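# Hang the rope-reel pole on the empty wall rack

## Task

Take the pole with the rope reel on it and set it onto the wall rack that currently has no pole. At the end the pole must rest fully seated in the slots of both of that rack's brackets, and the reel must hang motionless. The robot must then release the pole and back away. The result only counts if the pole stays put without the robot holding it, and the robot must not topple or be left leaning.

## Robot and tools

Robot: a wheeled base with a vertical column, a tilting head, and two six-joint arms, each ending in a two-finger gripper. Folded, it measures 0.73 m long, 0.62 m wide and 1.88 m tall, and its front sits 0.40 m ahead of the column. The base drives straight or turns in place. It cannot move sideways. Cameras: cam_head_left and cam_head_right (head stereo pair), cam_left_wrist and cam_right_wrist (on the grippers, 9 cm behind the fingertips), and nav_camera (low at the front, about 0.33 m ahead and 0.23 m up). All images are 672x504 pixels.

Frames: the base frame has its origin on the floor between the drive wheels, under the column, with x forward, y to the left and z up. left_hand and right_hand are reported in this frame. Each is the point where the fingers meet; the tips reach 8 mm further. A hand's z axis runs along the fingers, its y axis across the opening, and quat_wxyz gives the orientation. Odometry is measured relative to where the base stood when the scene began. Heading is positive to the left.

execute_actions: the argument "actions" is a list holding one action or none. An empty list only reports state and images. An action may contain:
- "base": exactly one key. {"translate_m": d} is a relative drive of d metres from where the base is now, forward positive, range -3 to 3. {"rotate_rad": d} is a relative turn in place of d radians, counter-clockwise (left) positive, range -3.2 to 3.2.
- "joints": a single dictionary covering both arms and the head, keyed by joint name. Each value is an absolute target, not an offset. Angles are in radians. head_tilt_rad runs -0.61 to 1.308, with 0 about level and positive looking down. For each arm (left_ and right_ prefixes): joint1_rad -2.879 to 2.879, joint2_rad 0 to 3.141, joint3_rad 0 to 3.019, joint4_rad -1.692 to 1.57, joint5_rad -1.57 to 1.57 (positive swings the hand to the robot's right), and joint6_rad -2.094 to 2.094 (hand roll). left_gripper_m and right_gripper_m are the fingertip gap in metres, 0 (closed) to 0.093.
- "speeds": optional caps for this action only, translate_m 0.05 to 0.8 m/s and rotate_rad 0.1 to 1 rad/s. The default is the maximum. Speeds do not slow the arms.
A base move that would need more than 8.667 s is rejected, and no action runs past 15 s. An unknown key or an out-of-range number rejects the whole call. "cameras" picks which images come back: omit it or pass ["all"] for all, or [] for none.

Arm geometry: with joint1 at -1.57 (left) or 1.57 (right) and joints 5 and 6 at 0, the arm moves in a vertical plane 0.23 m to the side of the column. Let a = j2 - 0.35, b = 1.05 + j2 - j3, c = b - j4. The hand is then 0.12 + 0.39 sin a + 0.38 cos b + 0.25 cos c m ahead and 1.46 + 0.39 cos a - 0.38 sin b - 0.25 sin c m high. At c = 1.57 the fingers point straight down. For example, j2, j3, j4 = 0.93, 0.78, 0.14 gives about 0.60 m ahead and 1.21 m up. Real hands usually end a few cm lower and nearer the column, more so under load. An empty hand reaches about 1 m from the shoulder but cannot go below about 0.47 m. Loads up to about 2 kg are safe near 0.4 to 0.6 m ahead with the fingers pointing down. Changes under about 0.03 rad (0.08 for joints 2 and 3) may not move anything. To make gentle contact, step about 0.05 rad per call from your previous target. To grip, command an opening smaller than the object. If the reading stays 0.002 m or more above the target, something is being held.

wait {"seconds": 0 to 10} lets time pass without new commands. zoom_image {"camera", "region": [x0, y0, x1, y1]} enlarges a region of up to 504x504 pixels from that camera's most recent full image. read_manual only returns licence text. finished_scene {"scene": n} closes the current scene and reports success. It is final, so only call it once the pole is seated, released and steady.

Result lines: base_status and joint_status describe how each motion ended. done means it reached tolerance; for the base it means the wheels turned as commanded, even if they slipped. off_target means it stopped short and may still be pushing. contact_stop (base only) means a wheel stalled, so back off 0.05 m before trying again. time_out means the motion ran out of time. not_followed, and the line "joint command not followed" with its cause, mean a self-collision check blocked the arm targets; reverse the offending joints by at least 0.05 rad or move the other arm away. on_its_own lists things you did not command, and "held at" is a joint's current target. A mismatch between turned_by_wheels and turned_by_imu shows slip or a collision. base_tilt is in degrees. wheel_motors_off = 1 means the wheels shut off after about 3 s of hard pushing. motor_effort covers the wheels only, and joint torques plus Motor temperatures are reported per arm. MOTOR HOT appears from 85 °C. At 100 °C an OVER-TEMPERATURE FAULT drops that arm, and its joints show limit_stop_at_motor_heat.

Avoid: letting the arms strike or press each other, pushing a blocked arm for long (to relieve it, send its measured joint positions back as targets), ramming the base, dropping the pole, and tipping the robot. A brief outside push on loose objects can happen.

Each tool is called after "Request:" as name([rows], argument=value, ...), one row to a line, values as JSON.

## Session

Request:
execute_actions(actions=[])

Scene clock: 0.00 s.
Joint torques (N m, as the arm reports them, + toward a larger angle): no reading
Motor temperatures (°C, as the motors report them): left_arm=[22 22 22 24 21 25] | right_arm=[24 22 21 22 21 22]
base_odometry: x=+0.000 y=+0.000 heading=+0.000 (m, m, rad; odometry frame)
turned_by_wheels: +0.000 (rad since the last result)
turned_by_imu: +0.000 (rad since the last result)
base_tilt: forward=-0.4 right=+0.4 (deg)
base_status: not commanded
joint_positions: head_tilt_rad=+0.872 left_joint1_rad=-1.556 left_joint2_rad=+0.900 left_joint3_rad=+0.404 left_joint4_rad=-0.961 left_joint5_rad=+0.036 left_joint6_rad=+0.015 left_gripper_m=+0.094 right_joint1_rad=+1.590 right_joint2_rad=+0.881 right_joint3_rad=+0.410 right_joint4_rad=-0.953 right_joint5_rad=-0.058 right_joint6_rad=-0.086 right_gripper_m=+0.094
joint_status: not commanded
wheel_motors_off: 0
motor_effort: left_wheel=+1 right_wheel=+3 (%)
left_hand: x=+0.1392 y=+0.2215 z=+1.2555 quat_wxyz=(+0.450, +0.008, -0.893, +0.015) (m; base frame)
right_hand: x=+0.1476 y=-0.2115 z=+1.2536 quat_wxyz=(+0.433, +0.034, -0.899, -0.050) (m; base frame)
pictures: cam_head_left, cam_head_right, cam_left_wrist, cam_right_wrist, nav_camera
Images, in order (width x height): cam_head_left 672x504, cam_head_right 672x504, cam_left_wrist 672x504, cam_right_wrist 672x504, nav_camera 672x504.

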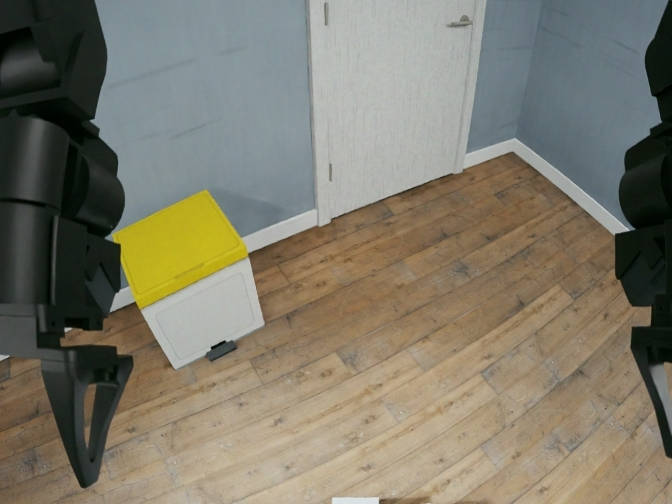

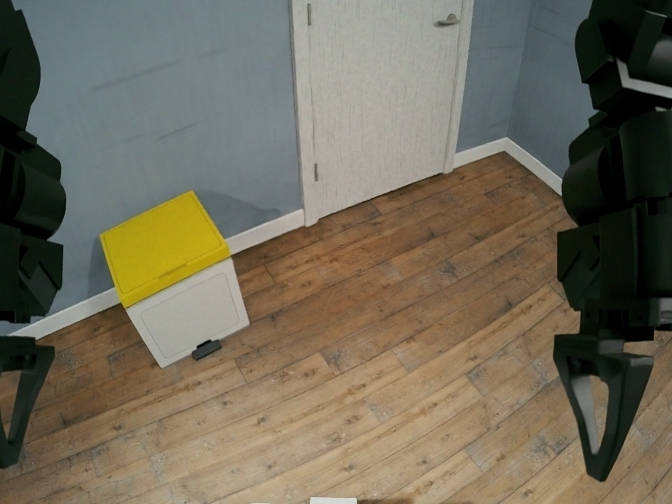

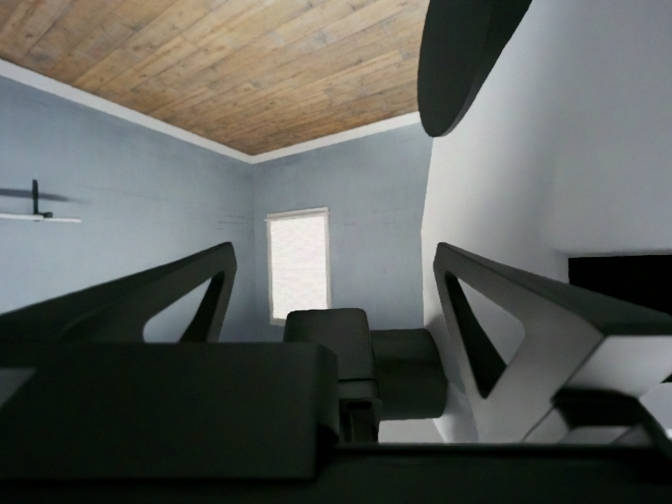

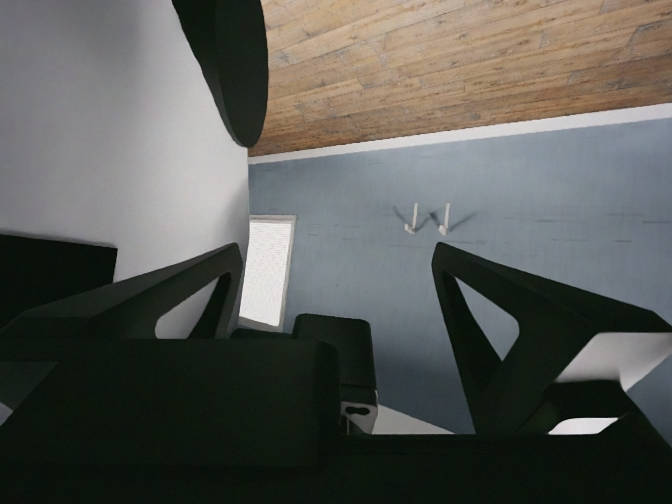

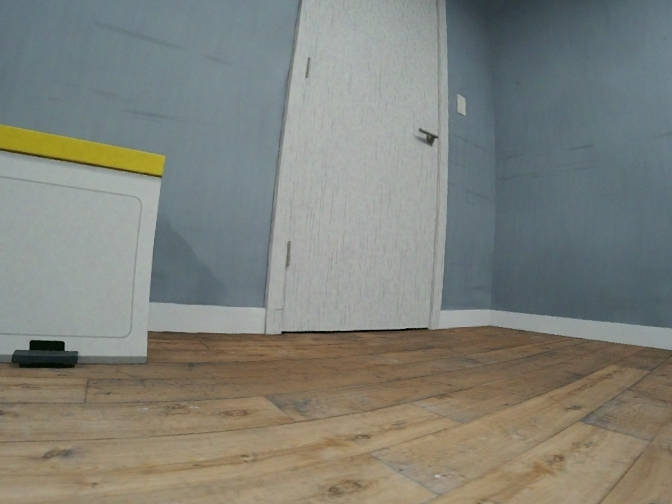

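Request:
execute_actions([
  {"base":{"rotate_rad":2.1},"joints":{"head_tilt_rad":0.4}},
], cameras=["cam_head_left","nav_camera","cam_left_wrist","cam_right_wrist"])

Scene clock: 4.90 s.
Joint torques (N m, as the arm reports them, + toward a larger angle): left_arm=[-0.87 -8.11 -1.56 -1.52 -0.04 -0.1 ] | right_arm=[ 1.59 -7.07 -0.76 -1.8  -0.07 -0.06]
Motor temperatures (°C, as the motors report them): left_arm=[22 22 22 24 21 25] | right_arm=[24 22 21 22 21 22]
base_odometry: x=+0.000 y=+0.000 heading=+2.099 (m, m, rad; odometry frame)
turned_by_wheels: +2.099 (rad since the last result)
turned_by_imu: +2.092 (rad since the last result)
base_tilt: forward=-0.4 right=+0.4 (deg)
base_status: done
joint_positions: head_tilt_rad=+0.419 left_joint1_rad=-1.556 left_joint2_rad=+0.900 left_joint3_rad=+0.404 left_joint4_rad=-0.961 left_joint5_rad=+0.036 left_joint6_rad=+0.015 left_gripper_m=+0.094 right_joint1_rad=+1.590 right_joint2_rad=+0.881 right_joint3_rad=+0.410 right_joint4_rad=-0.953 right_joint5_rad=-0.058 right_joint6_rad=-0.086 right_gripper_m=+0.094
joint_status: all done
wheel_motors_off: 0
motor_effort: left_wheel=-2(38) right_wheel=+2(47) (%)
left_hand: x=+0.1392 y=+0.2215 z=+1.2555 quat_wxyz=(+0.450, +0.008, -0.893, +0.015) (m; base frame)
right_hand: x=+0.1476 y=-0.2115 z=+1.2536 quat_wxyz=(+0.433, +0.034, -0.899, -0.050) (m; base frame)
pictures: cam_head_left, cam_left_wrist, cam_right_wrist, nav_camera
camera_calibration (this result's frames):
cam_head_left: T_world_to_cam=[[0.0321174, -0.999449, -0.00837606, 0.0412079], [-0.350371, -0.00340982, -0.936605, 1.44719], [0.93606, 0.033016, -0.350287, 0.416729], [0, 0, 0, 1]] pos_world=[0.115647, 0.0323611, 1.50177]
Images, in order (width x height): cam_head_left 672x504, cam_left_wrist 672x504, cam_right_wrist 672x504, nav_camera 672x504.

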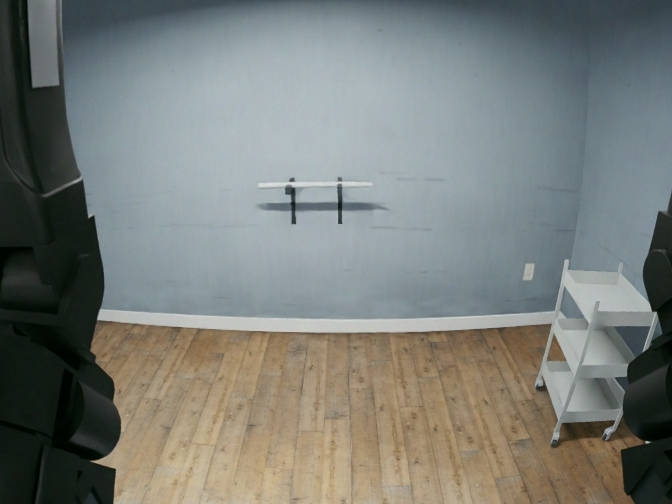

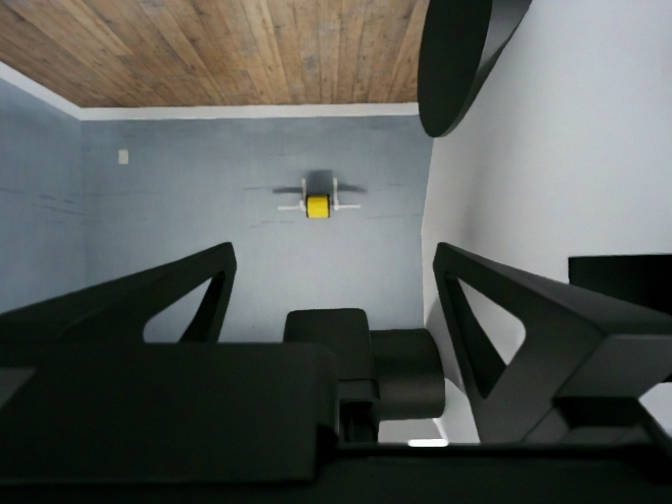

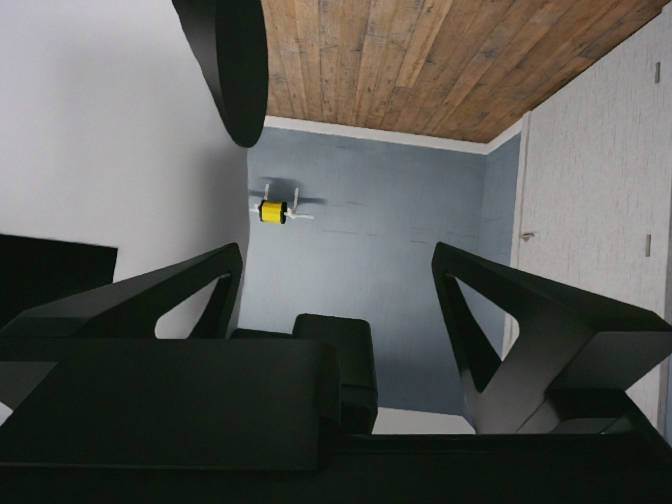

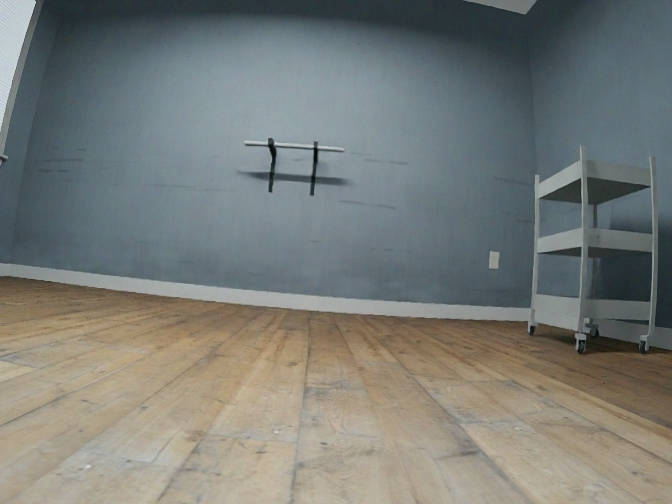

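Request:
execute_actions([
  {"base":{"rotate_rad":1.6}},
], cameras=["cam_head_left"])

Request:
execute_actions([
  {"base":{"rotate_rad":1.55}},
], cameras=["cam_head_left"])

Scene clock: 11.37 s.
Joint torques (N m, as the arm reports them, + toward a larger angle): left_arm=[-0.81 -8.18 -1.68 -1.51 -0.05 -0.11] | right_arm=[ 1.67 -7.22 -0.77 -1.7  -0.07 -0.06]
Motor temperatures (°C, as the motors report them): left_arm=[22 22 22 24 21 25] | right_arm=[24 22 21 22 21 22]
base_odometry: x=+0.000 y=+0.000 heading=-2.585 (m, m, rad; odometry frame)
turned_by_wheels: +1.599 (rad since the last result)
turned_by_imu: +1.594 (rad since the last result)
base_tilt: forward=-0.5 right=+0.3 (deg)
base_status: done
joint_positions: head_tilt_rad=+0.419 left_joint1_rad=-1.556 left_joint2_rad=+0.900 left_joint3_rad=+0.404 left_joint4_rad=-0.961 left_joint5_rad=+0.036 left_joint6_rad=+0.015 left_gripper_m=+0.094 right_joint1_rad=+1.590 right_joint2_rad=+0.881 right_joint3_rad=+0.410 right_joint4_rad=-0.953 right_joint5_rad=-0.058 right_joint6_rad=-0.086 right_gripper_m=+0.094
joint_status: not commanded
wheel_motors_off: 0
motor_effort: left_wheel=-2(31) right_wheel=+2(36) (%)
left_hand: x=+0.1392 y=+0.2215 z=+1.2555 quat_wxyz=(+0.450, +0.008, -0.893, +0.015) (m; base frame)
right_hand: x=+0.1476 y=-0.2115 z=+1.2536 quat_wxyz=(+0.433, +0.034, -0.899, -0.050) (m; base frame)
pictures: cam_head_left
camera_calibration (this result's frames):
cam_head_left: T_world_to_cam=[[0.0321177, -0.999449, -0.00837483, 0.041206], [-0.350335, -0.00340982, -0.936618, 1.44721], [0.936074, 0.033016, -0.350251, 0.416673], [0, 0, 0, 1]] pos_world=[0.115649, 0.0323611, 1.50177]
Images, in order (width x height): cam_head_left 672x504.

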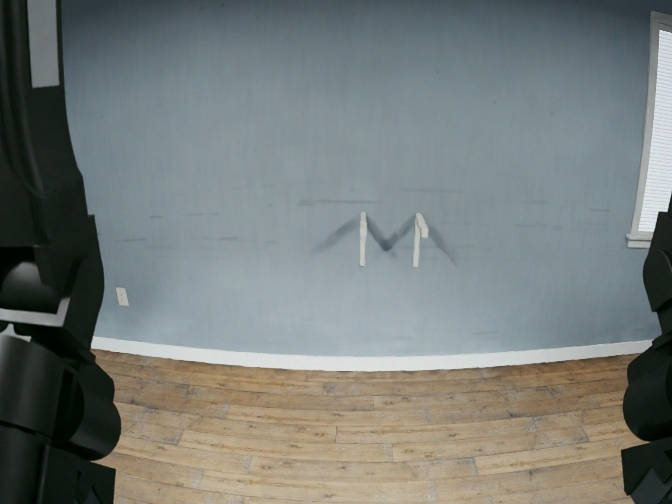

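Scene clock: 14.20 s.
Joint torques (N m, as the arm reports them, + toward a larger angle): left_arm=[-0.97 -8.17 -1.63 -1.41 -0.05 -0.11] | right_arm=[ 1.68 -7.11 -0.65 -1.8  -0.07 -0.06]
Motor temperatures (°C, as the motors report them): left_arm=[22 22 22 24 21 25] | right_arm=[24 22 21 22 21 22]
base_odometry: x=+0.000 y=+0.000 heading=-1.035 (m, m, rad; odometry frame)
turned_by_wheels: +1.549 (rad since the last result)
turned_by_imu: +1.544 (rad since the last result)
base_tilt: forward=-0.4 right=+0.3 (deg)
base_status: done
joint_positions: head_tilt_rad=+0.419 left_joint1_rad=-1.556 left_joint2_rad=+0.900 left_joint3_rad=+0.404 left_joint4_rad=-0.961 left_joint5_rad=+0.036 left_joint6_rad=+0.015 left_gripper_m=+0.094 right_joint1_rad=+1.590 right_joint2_rad=+0.881 right_joint3_rad=+0.410 right_joint4_rad=-0.953 right_joint5_rad=-0.058 right_joint6_rad=-0.086 right_gripper_m=+0.094
joint_status: not commanded
wheel_motors_off: 0
motor_effort: left_wheel=-2(31) right_wheel=+2(34) (%)
left_hand: x=+0.1392 y=+0.2215 z=+1.2555 quat_wxyz=(+0.450, +0.008, -0.893, +0.015) (m; base frame)
right_hand: x=+0.1476 y=-0.2115 z=+1.2536 quat_wxyz=(+0.433, +0.034, -0.899, -0.050) (m; base frame)
pictures: cam_head_left
camera_calibration (this result's frames):
cam_head_left: T_world_to_cam=[[0.0321179, -0.999449, -0.00837408, 0.0412048], [-0.350313, -0.00340982, -0.936626, 1.44722], [0.936082, 0.033016, -0.35023, 0.416639], [0, 0, 0, 1]] pos_world=[0.11565, 0.0323611, 1.50177]
Images, in order (width x height): cam_head_left 672x504.

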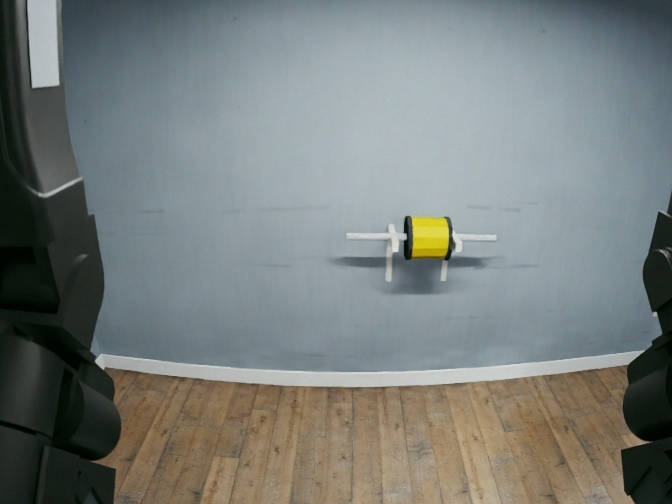

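Request:
execute_actions([
  {"base":{"rotate_rad":-0.25},"joints":{"left_joint1_rad":-1.57,"left_joint2_rad":1.47,"left_joint3_rad":0.95,"left_joint4_rad":0.02,"left_joint5_rad":0,"left_joint6_rad":-1.57,"right_joint1_rad":1.57,"right_joint2_rad":1.47,"right_joint3_rad":0.95,"right_joint4_rad":0.02,"right_joint5_rad":0,"right_joint6_rad":1.57,"head_tilt_rad":0.8}},
], cameras=[])

Request:
execute_actions([
  {"base":{"translate_m":1.05}},
], cameras=[])

Request:
execute_actions([
  {"base":{"rotate_rad":0.25}},
])

Scene clock: 25.00 s.
Joint torques (N m, as the arm reports them, + toward a larger angle): left_arm=[ -1.23 -15.17  -0.4    0.51  -0.24  -0.18] | right_arm=[  1.18 -14.59   0.61   0.64   0.13   0.06]
Motor temperatures (°C, as the motors report them): left_arm=[22 22 22 24 21 25] | right_arm=[24 23 21 22 21 22]
base_odometry: x=+0.000 y=+0.000 heading=-1.285 (m, m, rad; odometry frame)
turned_by_wheels: -0.249 (rad since the last result)
turned_by_imu: -0.247 (rad since the last result)
base_tilt: forward=-0.4 right=+0.4 (deg)
base_status: done
joint_positions: head_tilt_rad=+0.802 left_joint1_rad=-1.567 left_joint2_rad=+1.468 left_joint3_rad=+0.956 left_joint4_rad=+0.010 left_joint5_rad=+0.003 left_joint6_rad=-1.563 left_gripper_m=+0.094 right_joint1_rad=+1.574 right_joint2_rad=+1.469 right_joint3_rad=+0.949 right_joint4_rad=+0.011 right_joint5_rad=-0.002 right_joint6_rad=+1.558 right_gripper_m=+0.094
joint_status: all done
wheel_motors_off: 0
motor_effort: left_wheel=+2(28) right_wheel=-3(30) (%)
left_hand: x=+0.4803 y=+0.2262 z=+0.9956 quat_wxyz=(-0.008, +0.705, -0.709, +0.008) (m; base frame)
right_hand: x=+0.4755 y=-0.2232 z=+0.9951 quat_wxyz=(-0.004, -0.702, -0.712, -0.007) (m; base frame)
pictures: none
No camera images: the call's "cameras" was empty. Leave "cameras" out to get every camera's image.

Scene clock: 28.37 s.
Joint torques (N m, as the arm reports them, + toward a larger angle): left_arm=[ -1.14 -15.32  -0.27   0.48  -0.24  -0.17] | right_arm=[  1.08 -14.77   0.38   0.62   0.12   0.06]
Motor temperatures (°C, as the motors report them): left_arm=[22 23 22 24 21 25] | right_arm=[24 23 21 22 21 22]
base_odometry: x=+0.297 y=-1.007 heading=-1.284 (m, m, rad; odometry frame)
turned_by_wheels: +0.001 (rad since the last result)
turned_by_imu: -0.001 (rad since the last result)
base_tilt: forward=-0.4 right=+0.4 (deg)
base_status: done
joint_positions: head_tilt_rad=+0.803 left_joint1_rad=-1.567 left_joint2_rad=+1.468 left_joint3_rad=+0.953 left_joint4_rad=+0.012 left_joint5_rad=+0.003 left_joint6_rad=-1.563 left_gripper_m=+0.094 right_joint1_rad=+1.574 right_joint2_rad=+1.469 right_joint3_rad=+0.952 right_joint4_rad=+0.011 right_joint5_rad=-0.002 right_joint6_rad=+1.558 right_gripper_m=+0.094
joint_status: not commanded
wheel_motors_off: 0
motor_effort: left_wheel=+2(62) right_wheel=-3(63) (%)
left_hand: x=+0.4787 y=+0.2262 z=+0.9956 quat_wxyz=(-0.007, +0.705, -0.709, +0.007) (m; base frame)
right_hand: x=+0.4779 y=-0.2232 z=+0.9951 quat_wxyz=(-0.005, -0.702, -0.712, -0.008) (m; base frame)
pictures: none
No camera images: the call's "cameras" was empty. Leave "cameras" out to get every camera's image.

Scene clock: 29.77 s.
Joint torques (N m, as the arm reports them, + toward a larger angle): left_arm=[ -0.89 -15.03  -0.25   0.46  -0.23  -0.19] | right_arm=[  1.26 -14.53   0.41   0.6    0.13   0.07]
Motor temperatures (°C, as the motors report them): left_arm=[22 23 22 24 22 25] | right_arm=[24 23 21 22 21 22]
base_odometry: x=+0.297 y=-1.008 heading=-1.035 (m, m, rad; odometry frame)
turned_by_wheels: +0.249 (rad since the last result)
turned_by_imu: +0.247 (rad since the last result)
base_tilt: forward=-0.5 right=+0.4 (deg)
base_status: done
joint_positions: head_tilt_rad=+0.803 left_joint1_rad=-1.568 left_joint2_rad=+1.468 left_joint3_rad=+0.953 left_joint4_rad=+0.012 left_joint5_rad=+0.003 left_joint6_rad=-1.563 left_gripper_m=+0.094 right_joint1_rad=+1.573 right_joint2_rad=+1.469 right_joint3_rad=+0.952 right_joint4_rad=+0.011 right_joint5_rad=-0.001 right_joint6_rad=+1.558 right_gripper_m=+0.094
joint_status: not commanded
wheel_motors_off: 0
motor_effort: left_wheel=-2(49) right_wheel=+0(47) (%)
left_hand: x=+0.4787 y=+0.2255 z=+0.9956 quat_wxyz=(-0.007, +0.705, -0.710, +0.007) (m; base frame)
right_hand: x=+0.4779 y=-0.2242 z=+0.9951 quat_wxyz=(-0.006, -0.702, -0.712, -0.007) (m; base frame)
pictures: cam_head_left, cam_head_right, cam_left_wrist, cam_right_wrist, nav_camera
camera_calibration (this result's frames):
cam_head_left: T_world_to_cam=[[0.0266444, -0.999449, -0.0197929, 0.0590636], [-0.675589, -0.00340982, -0.73727, 1.15648], [0.736797, 0.033016, -0.675308, 0.927224], [0, 0, 0, 1]] pos_world=[0.0965562, 0.0323611, 1.47997]
cam_head_right: T_world_to_cam=[[0.010595, -0.999746, -0.019892, -0.000601957], [-0.66654, 0.00776807, -0.745429, 1.16897], [0.745394, 0.0211566, -0.666288, 0.911529], [0, 0, 0, 1]] pos_world=[0.0997205, -0.0289673, 1.47871]
cam_left_wrist: T_world_to_cam=[[0.999747, 0.0115387, 0.0193111, -0.503443], [-0.00182905, -0.813896, 0.581008, -0.387264], [0.0224213, -0.580897, -0.813668, 1.05597], [0, 0, 0, 1]] pos_world=[0.478931, 0.304028, 1.09394]
cam_right_wrist: T_world_to_cam=[[-0.999986, -0.00500142, 0.00149444, 0.472452], [-0.00316094, 0.808033, 0.589129, -0.40014], [-0.00415404, 0.589116, -0.808038, 1.0614], [0, 0, 0, 1]] pos_world=[0.475589, -0.2996, 1.09268]
Images, in order (width x height): cam_head_left 672x504, cam_head_right 672x504, cam_left_wrist 672x504, cam_right_wrist 672x504, nav_camera 672x504.

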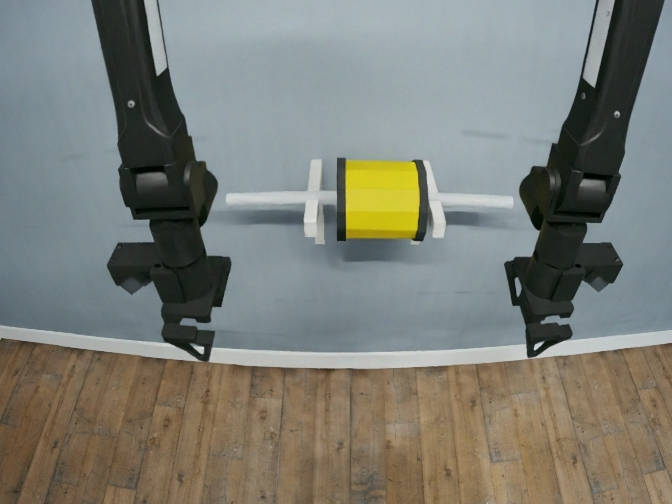

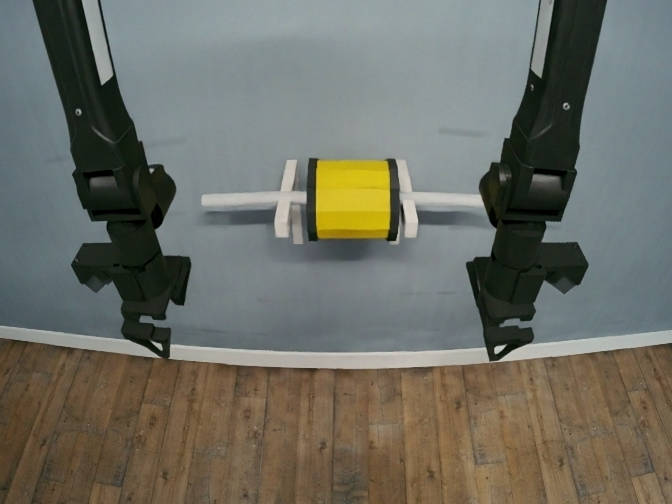

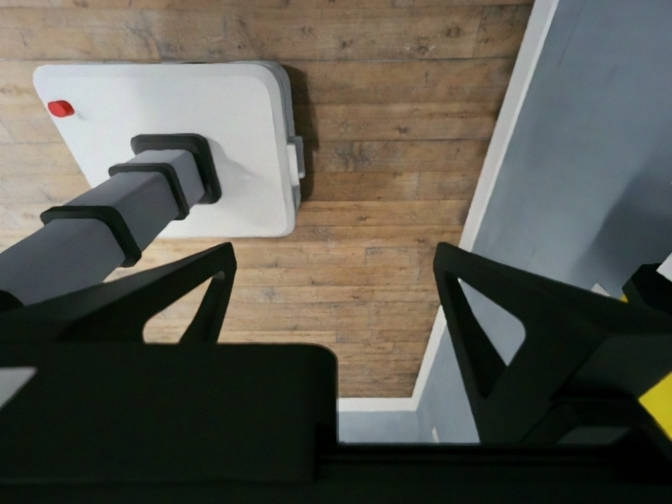

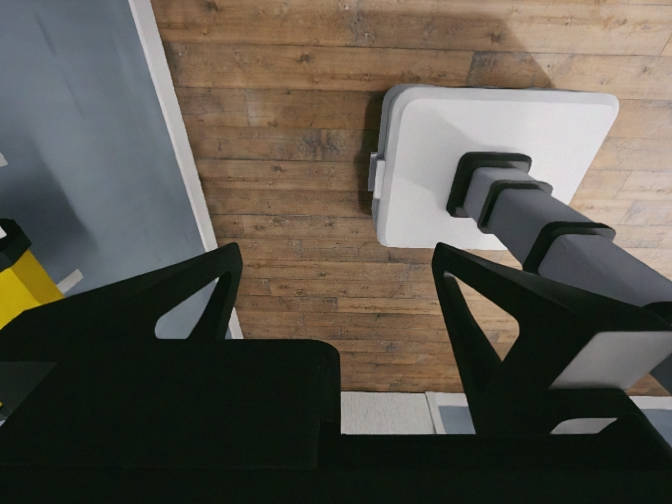

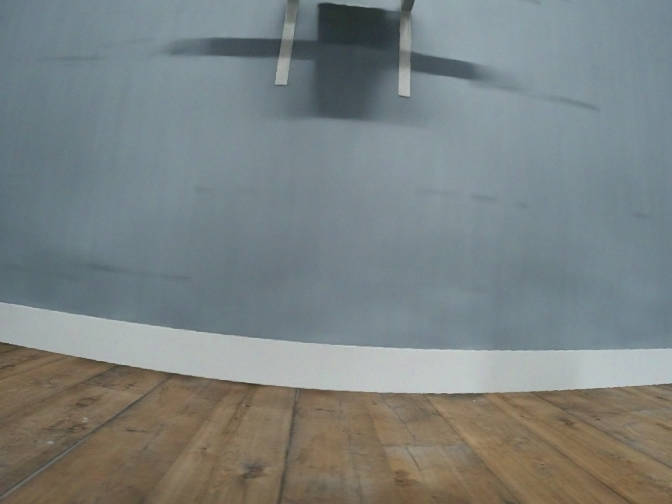

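Request:
execute_actions([
  {"base":{"translate_m":0.43},"joints":{"head_tilt_rad":1.1}},
], cameras=["cam_head_left","cam_left_wrist","cam_right_wrist"])

Scene clock: 34.17 s.
Joint torques (N m, as the arm reports them, + toward a larger angle): left_arm=[ -1.12 -14.95  -0.32   0.38  -0.22  -0.18] | right_arm=[  1.21 -15.49   0.37   0.6    0.12   0.07]
Motor temperatures (°C, as the motors report them): left_arm=[22 23 22 24 22 25] | right_arm=[24 23 21 22 21 22]
base_odometry: x=+0.517 y=-1.377 heading=-1.034 (m, m, rad; odometry frame)
turned_by_wheels: +0.000 (rad since the last result)
turned_by_imu: +0.000 (rad since the last result)
base_tilt: forward=-0.4 right=+0.4 (deg)
base_status: done
joint_positions: head_tilt_rad=+1.099 left_joint1_rad=-1.568 left_joint2_rad=+1.468 left_joint3_rad=+0.953 left_joint4_rad=+0.012 left_joint5_rad=+0.003 left_joint6_rad=-1.563 left_gripper_m=+0.094 right_joint1_rad=+1.573 right_joint2_rad=+1.469 right_joint3_rad=+0.953 right_joint4_rad=+0.011 right_joint5_rad=-0.001 right_joint6_rad=+1.558 right_gripper_m=+0.094
joint_status: all done
wheel_motors_off: 0
motor_effort: left_wheel=+0(52) right_wheel=+0(64) (%)
left_hand: x=+0.4787 y=+0.2255 z=+0.9956 quat_wxyz=(-0.007, +0.705, -0.710, +0.007) (m; base frame)
right_hand: x=+0.4781 y=-0.2242 z=+0.9951 quat_wxyz=(-0.006, -0.702, -0.712, -0.008) (m; base frame)
pictures: cam_head_left, cam_left_wrist, cam_right_wrist
camera_calibration (this result's frames):
cam_head_left: T_world_to_cam=[[0.0196869, -0.999449, -0.0267229, 0.0700835], [-0.861748, -0.00340982, -0.507326, 0.811673], [0.506955, 0.033016, -0.86134, 1.22521], [0, 0, 0, 1]] pos_world=[0.0769536, 0.0323611, 1.46897]
cam_left_wrist: T_world_to_cam=[[0.999747, 0.0115387, 0.0193111, -0.503443], [-0.00182905, -0.813896, 0.581008, -0.387264], [0.0224213, -0.580897, -0.813668, 1.05597], [0, 0, 0, 1]] pos_world=[0.478931, 0.304028, 1.09394]
cam_right_wrist: T_world_to_cam=[[-0.999987, -0.00500083, 0.00111297, 0.473071], [-0.0033852, 0.808033, 0.589128, -0.400033], [-0.00384545, 0.589116, -0.808039, 1.06126], [0, 0, 0, 1]] pos_world=[0.475792, -0.2996, 1.09268]
Images, in order (width x height): cam_head_left 672x504, cam_left_wrist 672x504, cam_right_wrist 672x504.

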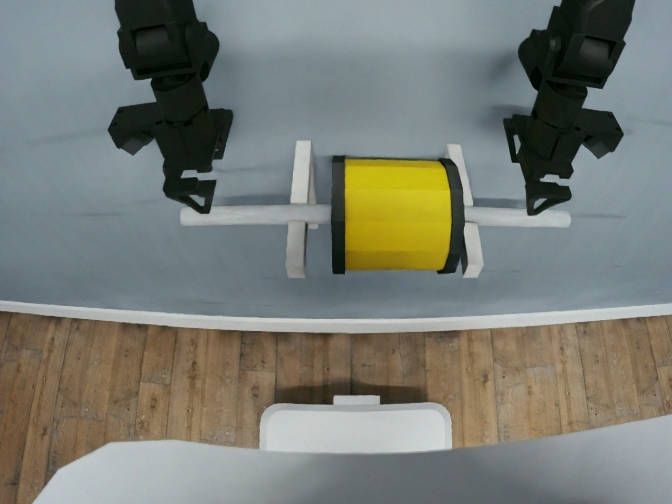

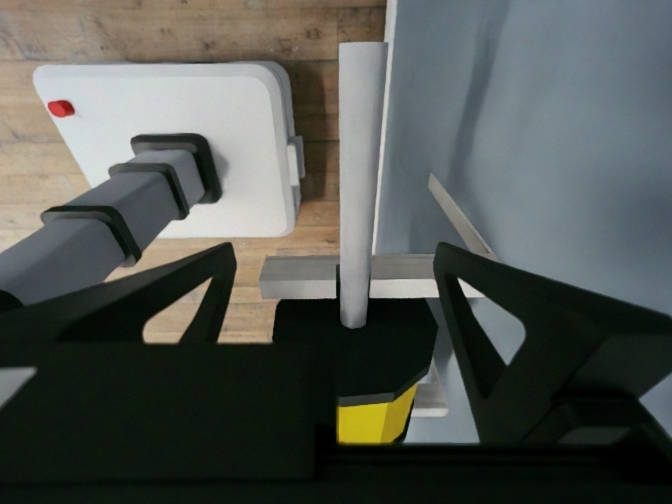

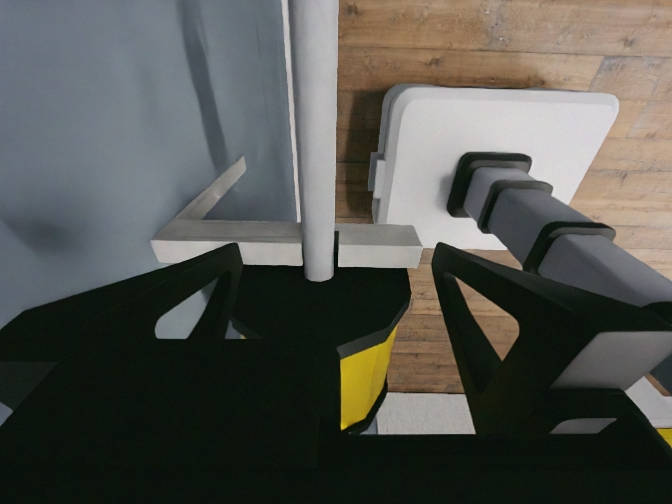

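Request:
execute_actions([
  {"base":{"translate_m":-0.02},"joints":{"left_joint2_rad":1.83,"left_joint3_rad":1.31,"right_joint2_rad":1.83,"right_joint3_rad":1.31}},
], cameras=["cam_head_left","cam_left_wrist","cam_right_wrist"])

Scene clock: 38.27 s.
Joint torques (N m, as the arm reports them, + toward a larger angle): left_arm=[ -1.35 -17.96   0.08   0.36  -0.23  -0.18] | right_arm=[  1.35 -17.29   1.     0.6    0.13   0.07]
Motor temperatures (°C, as the motors report them): left_arm=[22 23 22 24 22 25] | right_arm=[24 23 21 22 21 22]
base_odometry: x=+0.506 y=-1.360 heading=-1.035 (m, m, rad; odometry frame)
turned_by_wheels: +0.000 (rad since the last result)
turned_by_imu: +0.001 (rad since the last result)
base_tilt: forward=-0.4 right=+0.3 (deg)
base_status: done
joint_positions: head_tilt_rad=+1.100 left_joint1_rad=-1.568 left_joint2_rad=+1.843 left_joint3_rad=+1.306 left_joint4_rad=+0.012 left_joint5_rad=+0.003 left_joint6_rad=-1.563 left_gripper_m=+0.094 right_joint1_rad=+1.573 right_joint2_rad=+1.841 right_joint3_rad=+1.307 right_joint4_rad=+0.013 right_joint5_rad=-0.001 right_joint6_rad=+1.558 right_gripper_m=+0.094
joint_status: all done
wheel_motors_off: 0
motor_effort: left_wheel=-1(36) right_wheel=+0(49) (%)
left_hand: x=+0.5021 y=+0.2259 z=+0.8569 quat_wxyz=(+0.001, +0.705, -0.709, +0.000) (m; base frame)
right_hand: x=+0.5042 y=-0.2239 z=+0.8577 quat_wxyz=(+0.000, -0.702, -0.712, -0.002) (m; base frame)
pictures: cam_head_left, cam_left_wrist, cam_right_wrist
camera_calibration (this result's frames):
cam_head_left: T_world_to_cam=[[0.0196672, -0.999449, -0.0267373, 0.0701068], [-0.86212, -0.00340982, -0.506692, 0.810716], [0.506322, 0.033016, -0.861712, 1.22581], [0, 0, 0, 1]] pos_world=[0.0769014, 0.0323611, 1.46895]
cam_left_wrist: T_world_to_cam=[[0.999926, 0.0119646, -0.00204935, -0.506065], [0.010929, -0.813877, 0.580935, -0.312713], [0.00528272, -0.580914, -0.813947, 0.951606], [0, 0, 0, 1]] pos_world=[0.504419, 0.304346, 0.955186]
cam_right_wrist: T_world_to_cam=[[-0.999841, -0.00502549, 0.0171339, 0.485469], [0.00603368, 0.808041, 0.589095, -0.323875], [-0.0168054, 0.589104, -0.807882, 0.956549], [0, 0, 0, 1]] pos_world=[0.503421, -0.299363, 0.955254]
Images, in order (width x height): cam_head_left 672x504, cam_left_wrist 672x504, cam_right_wrist 672x504.

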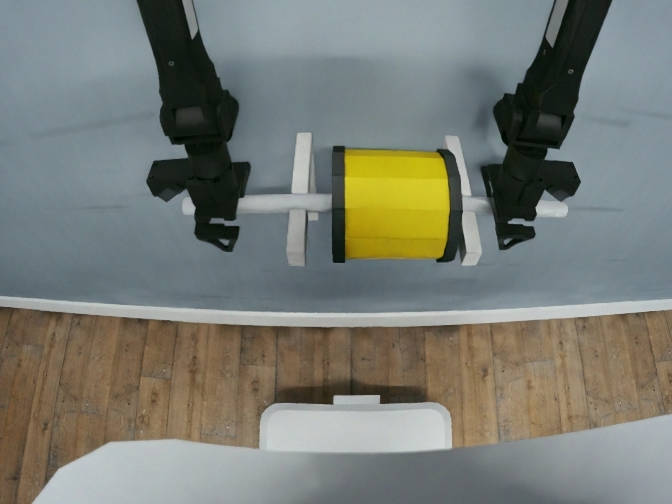

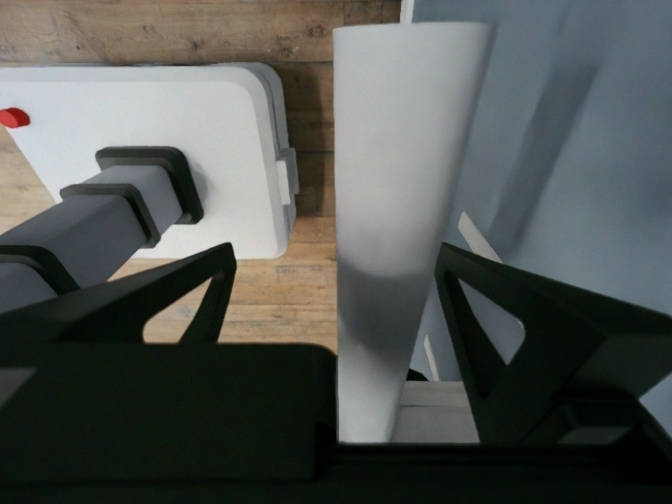

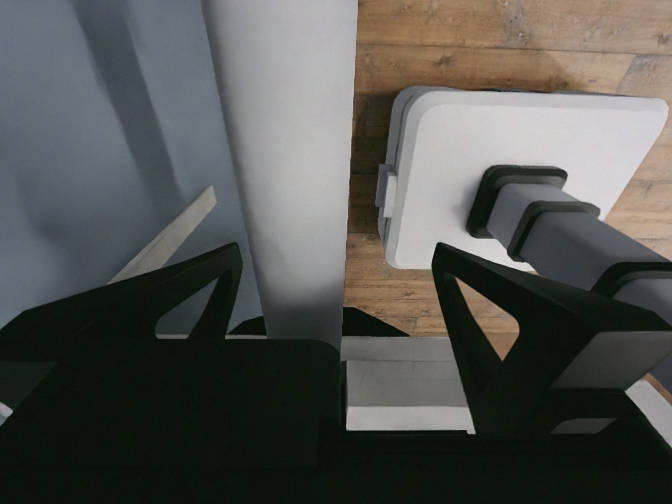

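Request:
execute_actions([
  {"base":{"translate_m":0.014}},
], cameras=[])

Request:
execute_actions([
  {"joints":{"left_gripper_m":0,"right_gripper_m":0}},
], cameras=[])

Request:
execute_actions([
  {"joints":{"left_joint2_rad":1.6,"left_joint3_rad":1.1,"right_joint2_rad":1.6,"right_joint3_rad":1.1}},
], cameras=["cam_head_left","cam_left_wrist","cam_right_wrist"])

Scene clock: 43.83 s.
Joint torques (N m, as the arm reports them, + toward a larger angle): left_arm=[ -1.29 -18.04  -0.38   0.36  -0.23  -0.18] | right_arm=[  1.23 -16.37   0.38   0.47   0.13   0.07]
Motor temperatures (°C, as the motors report them): left_arm=[22 23 22 24 22 25] | right_arm=[24 24 21 22 21 22]
base_odometry: x=+0.514 y=-1.372 heading=-1.035 (m, m, rad; odometry frame)
turned_by_wheels: +0.000 (rad since the last result)
turned_by_imu: +0.001 (rad since the last result)
base_tilt: forward=-0.3 right=+0.4 (deg)
base_status: done
joint_positions: head_tilt_rad=+1.100 left_joint1_rad=-1.568 left_joint2_rad=+1.838 left_joint3_rad=+1.311 left_joint4_rad=+0.012 left_joint5_rad=+0.003 left_joint6_rad=-1.563 left_gripper_m=+0.094 right_joint1_rad=+1.573 right_joint2_rad=+1.839 right_joint3_rad=+1.312 right_joint4_rad=+0.013 right_joint5_rad=-0.001 right_joint6_rad=+1.558 right_gripper_m=+0.094
joint_status: not commanded
wheel_motors_off: 0
motor_effort: left_wheel=+0(35) right_wheel=+1(48) (%)
left_hand: x=+0.5082 y=+0.2259 z=+0.8586 quat_wxyz=(-0.003, +0.705, -0.709, +0.003) (m; base frame)
right_hand: x=+0.5084 y=-0.2239 z=+0.8584 quat_wxyz=(-0.002, -0.702, -0.712, -0.004) (m; base frame)
pictures: none
No camera images: the call's "cameras" was empty. Leave "cameras" out to get every camera's image.

Scene clock: 44.57 s.
Joint torques (N m, as the arm reports them, + toward a larger angle): left_arm=[ -1.24 -17.57   0.28   0.49  -0.21  -0.06] | right_arm=[  1.13 -16.69   1.08   0.61   0.12  -0.1 ]
Motor temperatures (°C, as the motors report them): left_arm=[22 23 22 24 22 25] | right_arm=[24 24 21 22 21 22]
base_odometry: x=+0.514 y=-1.372 heading=-1.035 (m, m, rad; odometry frame)
turned_by_wheels: +0.000 (rad since the last result)
turned_by_imu: +0.000 (rad since the last result)
base_tilt: forward=-0.4 right=+0.4 (deg)
base_status: not commanded
joint_positions: head_tilt_rad=+1.100 left_joint1_rad=-1.568 left_joint2_rad=+1.839 left_joint3_rad=+1.303 left_joint4_rad=+0.009 left_joint5_rad=+0.002 left_joint6_rad=-1.574 left_gripper_m=+0.027 right_joint1_rad=+1.573 right_joint2_rad=+1.840 right_joint3_rad=+1.302 right_joint4_rad=+0.009 right_joint5_rad=-0.001 right_joint6_rad=+1.574 right_gripper_m=+0.027
joint_status: left_gripper_m off_target (ended at +0.027, target +0.000); right_gripper_m off_target (ended at +0.027, target +0.000)
wheel_motors_off: 0
motor_effort: left_wheel=+0(1) right_wheel=+2(3) (%)
left_hand: x=+0.5019 y=+0.2259 z=+0.8583 quat_wxyz=(+0.001, +0.709, -0.705, -0.001) (m; base frame)
right_hand: x=+0.5004 y=-0.2240 z=+0.8578 quat_wxyz=(+0.003, -0.708, -0.706, +0.001) (m; base frame)
pictures: none
No camera images: the call's "cameras" was empty. Leave "cameras" out to get every camera's image.

Scene clock: 45.70 s.
Joint torques (N m, as the arm reports them, + toward a larger angle): left_arm=[ -0.94 -18.25  -0.19   0.01  -0.1   -0.06] | right_arm=[  0.83 -18.26   0.     0.04   0.25  -0.1 ]
Motor temperatures (°C, as the motors report them): left_arm=[22 23 22 24 22 25] | right_arm=[24 24 21 22 21 22]
base_odometry: x=+0.514 y=-1.372 heading=-1.035 (m, m, rad; odometry frame)
turned_by_wheels: +0.000 (rad since the last result)
turned_by_imu: +0.000 (rad since the last result)
base_tilt: forward=-0.4 right=+0.4 (deg)
base_status: not commanded
joint_positions: head_tilt_rad=+1.100 left_joint1_rad=-1.568 left_joint2_rad=+1.629 left_joint3_rad=+1.101 left_joint4_rad=+0.023 left_joint5_rad=-0.001 left_joint6_rad=-1.575 left_gripper_m=+0.027 right_joint1_rad=+1.573 right_joint2_rad=+1.636 right_joint3_rad=+1.103 right_joint4_rad=+0.025 right_joint5_rad=-0.004 right_joint6_rad=+1.575 right_gripper_m=+0.027
joint_status: all done
wheel_motors_off: 0
motor_effort: left_wheel=-2(3) right_wheel=+0(2) (%)
left_hand: x=+0.4955 y=+0.2263 z=+0.9377 quat_wxyz=(-0.008, +0.709, -0.705, +0.005) (m; base frame)
right_hand: x=+0.4938 y=-0.2236 z=+0.9350 quat_wxyz=(-0.003, -0.708, -0.706, -0.007) (m; base frame)
pictures: cam_head_left, cam_left_wrist, cam_right_wrist
camera_calibration (this result's frames):
cam_head_left: T_world_to_cam=[[0.0196672, -0.999449, -0.0267374, 0.0701069], [-0.862122, -0.00340982, -0.50669, 0.810712], [0.506319, 0.033016, -0.861714, 1.22581], [0, 0, 0, 1]] pos_world=[0.0769012, 0.0323611, 1.46895]
cam_left_wrist: T_world_to_cam=[[0.999549, 0.0241317, 0.0178637, -0.520592], [0.00936672, -0.815915, 0.578095, -0.355322], [0.0285257, -0.577667, -0.815774, 1.00719], [0, 0, 0, 1]] pos_world=[0.494954, 0.30447, 1.03635]
cam_right_wrist: T_world_to_cam=[[-0.999925, 0.0113327, 0.00462934, 0.489145], [0.0118746, 0.805998, 0.591799, -0.375547], [0.00297541, 0.59181, -0.806072, 1.00775], [0, 0, 0, 1]] pos_world=[0.490569, -0.299248, 1.0323]
Images, in order (width x height): cam_head_left 672x504, cam_left_wrist 672x504, cam_right_wrist 672x504.

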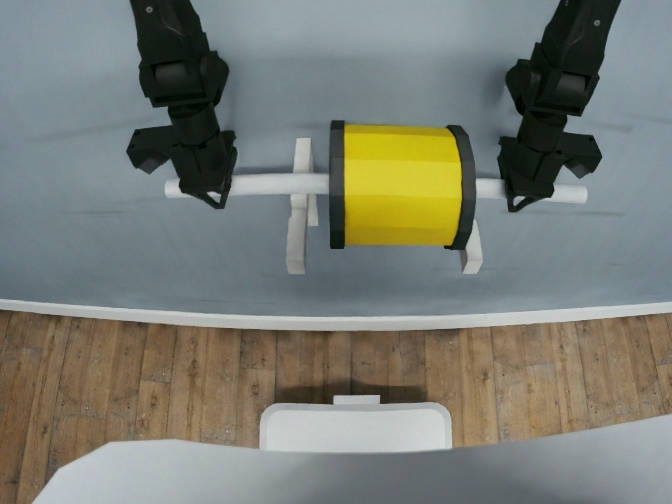

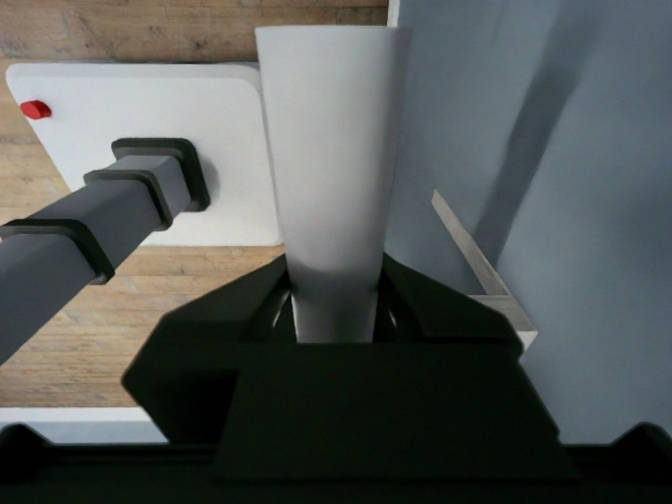

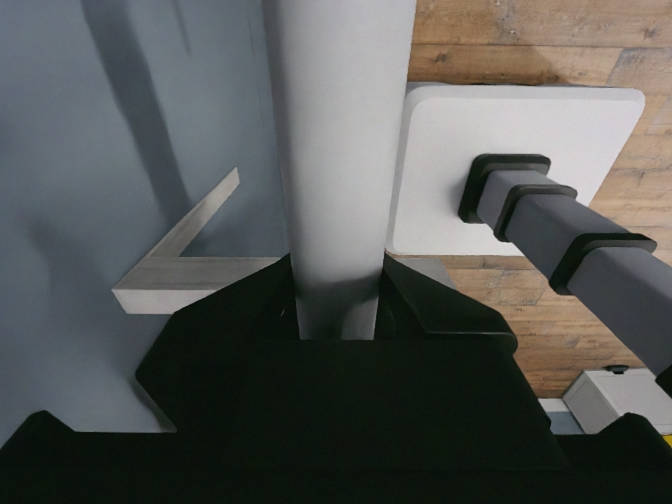

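Request:
execute_actions([
  {"base":{"translate_m":-1.51},"speeds":{"translate_m":0.5}},
], cameras=[])

Request:
execute_actions([
  {"base":{"rotate_rad":-1.575},"speeds":{"rotate_rad":0.5},"joints":{"head_tilt_rad":0.7}},
], cameras=["cam_head_left","cam_head_right","cam_left_wrist"])

Scene clock: 57.53 s.
Joint torques (N m, as the arm reports them, + toward a larger angle): left_arm=[ -1.04 -18.86  -0.02   0.    -0.1   -0.03] | right_arm=[  1.17 -17.69   0.54  -0.06   0.24  -0.1 ]
Motor temperatures (°C, as the motors report them): left_arm=[22 24 22 24 22 25] | right_arm=[24 24 21 22 22 22]
base_odometry: x=-0.258 y=-0.074 heading=-1.035 (m, m, rad; odometry frame)
turned_by_wheels: +0.000 (rad since the last result)
turned_by_imu: +0.009 (rad since the last result)
base_tilt: forward=-0.4 right=+0.3 (deg)
base_status: done
joint_positions: head_tilt_rad=+1.100 left_joint1_rad=-1.569 left_joint2_rad=+1.630 left_joint3_rad=+1.096 left_joint4_rad=+0.023 left_joint5_rad=-0.001 left_joint6_rad=-1.575 left_gripper_m=+0.027 right_joint1_rad=+1.573 right_joint2_rad=+1.636 right_joint3_rad=+1.098 right_joint4_rad=+0.025 right_joint5_rad=-0.004 right_joint6_rad=+1.575 right_gripper_m=+0.027
joint_status: not commanded
wheel_motors_off: 0
motor_effort: left_wheel=+0(41) right_wheel=+1(47) (%)
left_hand: x=+0.4923 y=+0.2261 z=+0.9373 quat_wxyz=(-0.006, +0.709, -0.705, +0.004) (m; base frame)
right_hand: x=+0.4907 y=-0.2236 z=+0.9350 quat_wxyz=(-0.002, -0.708, -0.706, -0.006) (m; base frame)
pictures: none
No camera images: the call's "cameras" was empty. Leave "cameras" out to get every camera's image.

Scene clock: 61.53 s.
Joint torques (N m, as the arm reports them, + toward a larger angle): left_arm=[ -0.79 -18.69   0.01  -0.05  -0.08  -0.05] | right_arm=[  1.51 -18.12   0.43  -0.06   0.23  -0.1 ]
Motor temperatures (°C, as the motors report them): left_arm=[22 24 22 24 22 25] | right_arm=[24 24 21 22 22 22]
base_odometry: x=-0.258 y=-0.074 heading=-2.609 (m, m, rad; odometry frame)
turned_by_wheels: -1.574 (rad since the last result)
turned_by_imu: -1.565 (rad since the last result)
base_tilt: forward=-0.4 right=+0.4 (deg)
base_status: done
joint_positions: head_tilt_rad=+0.717 left_joint1_rad=-1.571 left_joint2_rad=+1.630 left_joint3_rad=+1.096 left_joint4_rad=+0.023 left_joint5_rad=-0.002 left_joint6_rad=-1.575 left_gripper_m=+0.027 right_joint1_rad=+1.571 right_joint2_rad=+1.636 right_joint3_rad=+1.099 right_joint4_rad=+0.025 right_joint5_rad=-0.004 right_joint6_rad=+1.575 right_gripper_m=+0.027
joint_status: all done
wheel_motors_off: 0
motor_effort: left_wheel=+2(51) right_wheel=-4(47) (%)
left_hand: x=+0.4923 y=+0.2249 z=+0.9373 quat_wxyz=(-0.005, +0.709, -0.706, +0.004) (m; base frame)
right_hand: x=+0.4909 y=-0.2246 z=+0.9350 quat_wxyz=(-0.002, -0.708, -0.706, -0.005) (m; base frame)
pictures: cam_head_left, cam_head_right, cam_left_wrist
camera_calibration (this result's frames):
cam_head_left: T_world_to_cam=[[0.0282427, -0.999449, -0.0174367, 0.055355], [-0.609919, -0.00340982, -0.792457, 1.23818], [0.79196, 0.033016, -0.609679, 0.823398], [0, 0, 0, 1]] pos_world=[0.10153, 0.0323611, 1.48418]
cam_head_right: T_world_to_cam=[[0.0122608, -0.999746, -0.0189108, -0.00219627], [-0.600204, 0.00776807, -0.79981, 1.24939], [0.799753, 0.0211566, -0.599956, 0.806659], [0, 0, 0, 1]] pos_world=[0.10479, -0.0289673, 1.4832]
cam_left_wrist: T_world_to_cam=[[0.999657, 0.0230239, 0.0124871, -0.512088], [0.0115341, -0.814999, 0.579348, -0.358664], [0.0235158, -0.579005, -0.814985, 1.00813], [0, 0, 0, 1]] pos_world=[0.492342, 0.303191, 1.0358]
Images, in order (width x height): cam_head_left 672x504, cam_head_right 672x504, cam_left_wrist 672x504.

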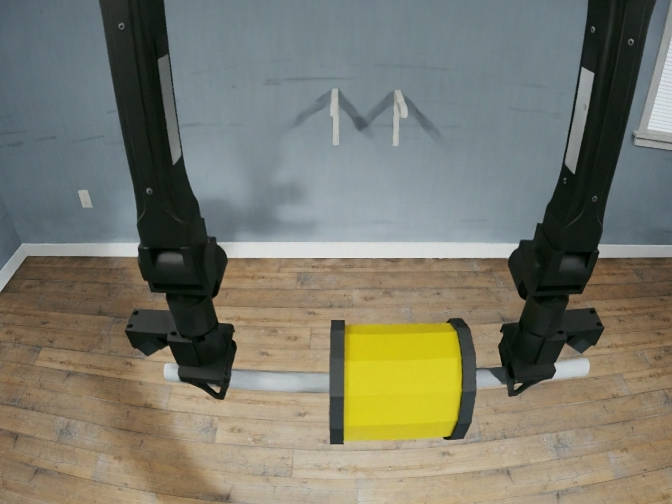

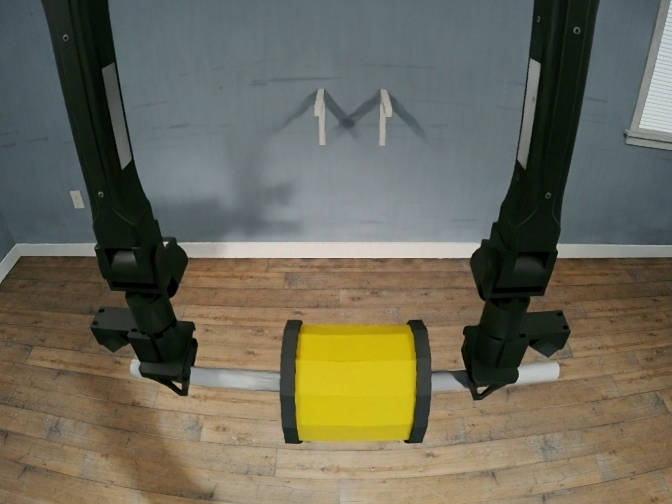

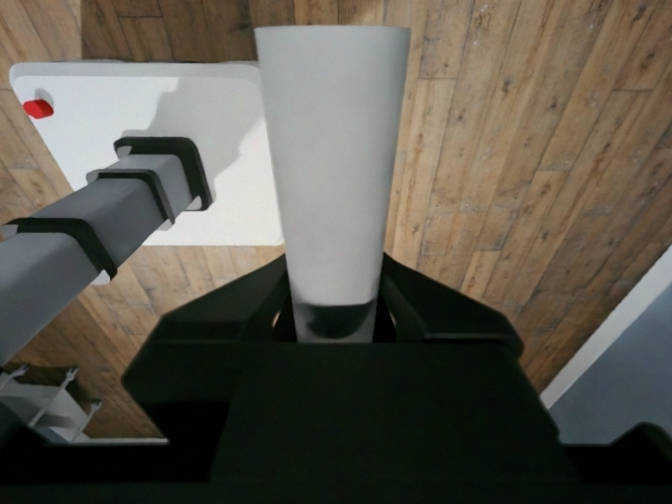

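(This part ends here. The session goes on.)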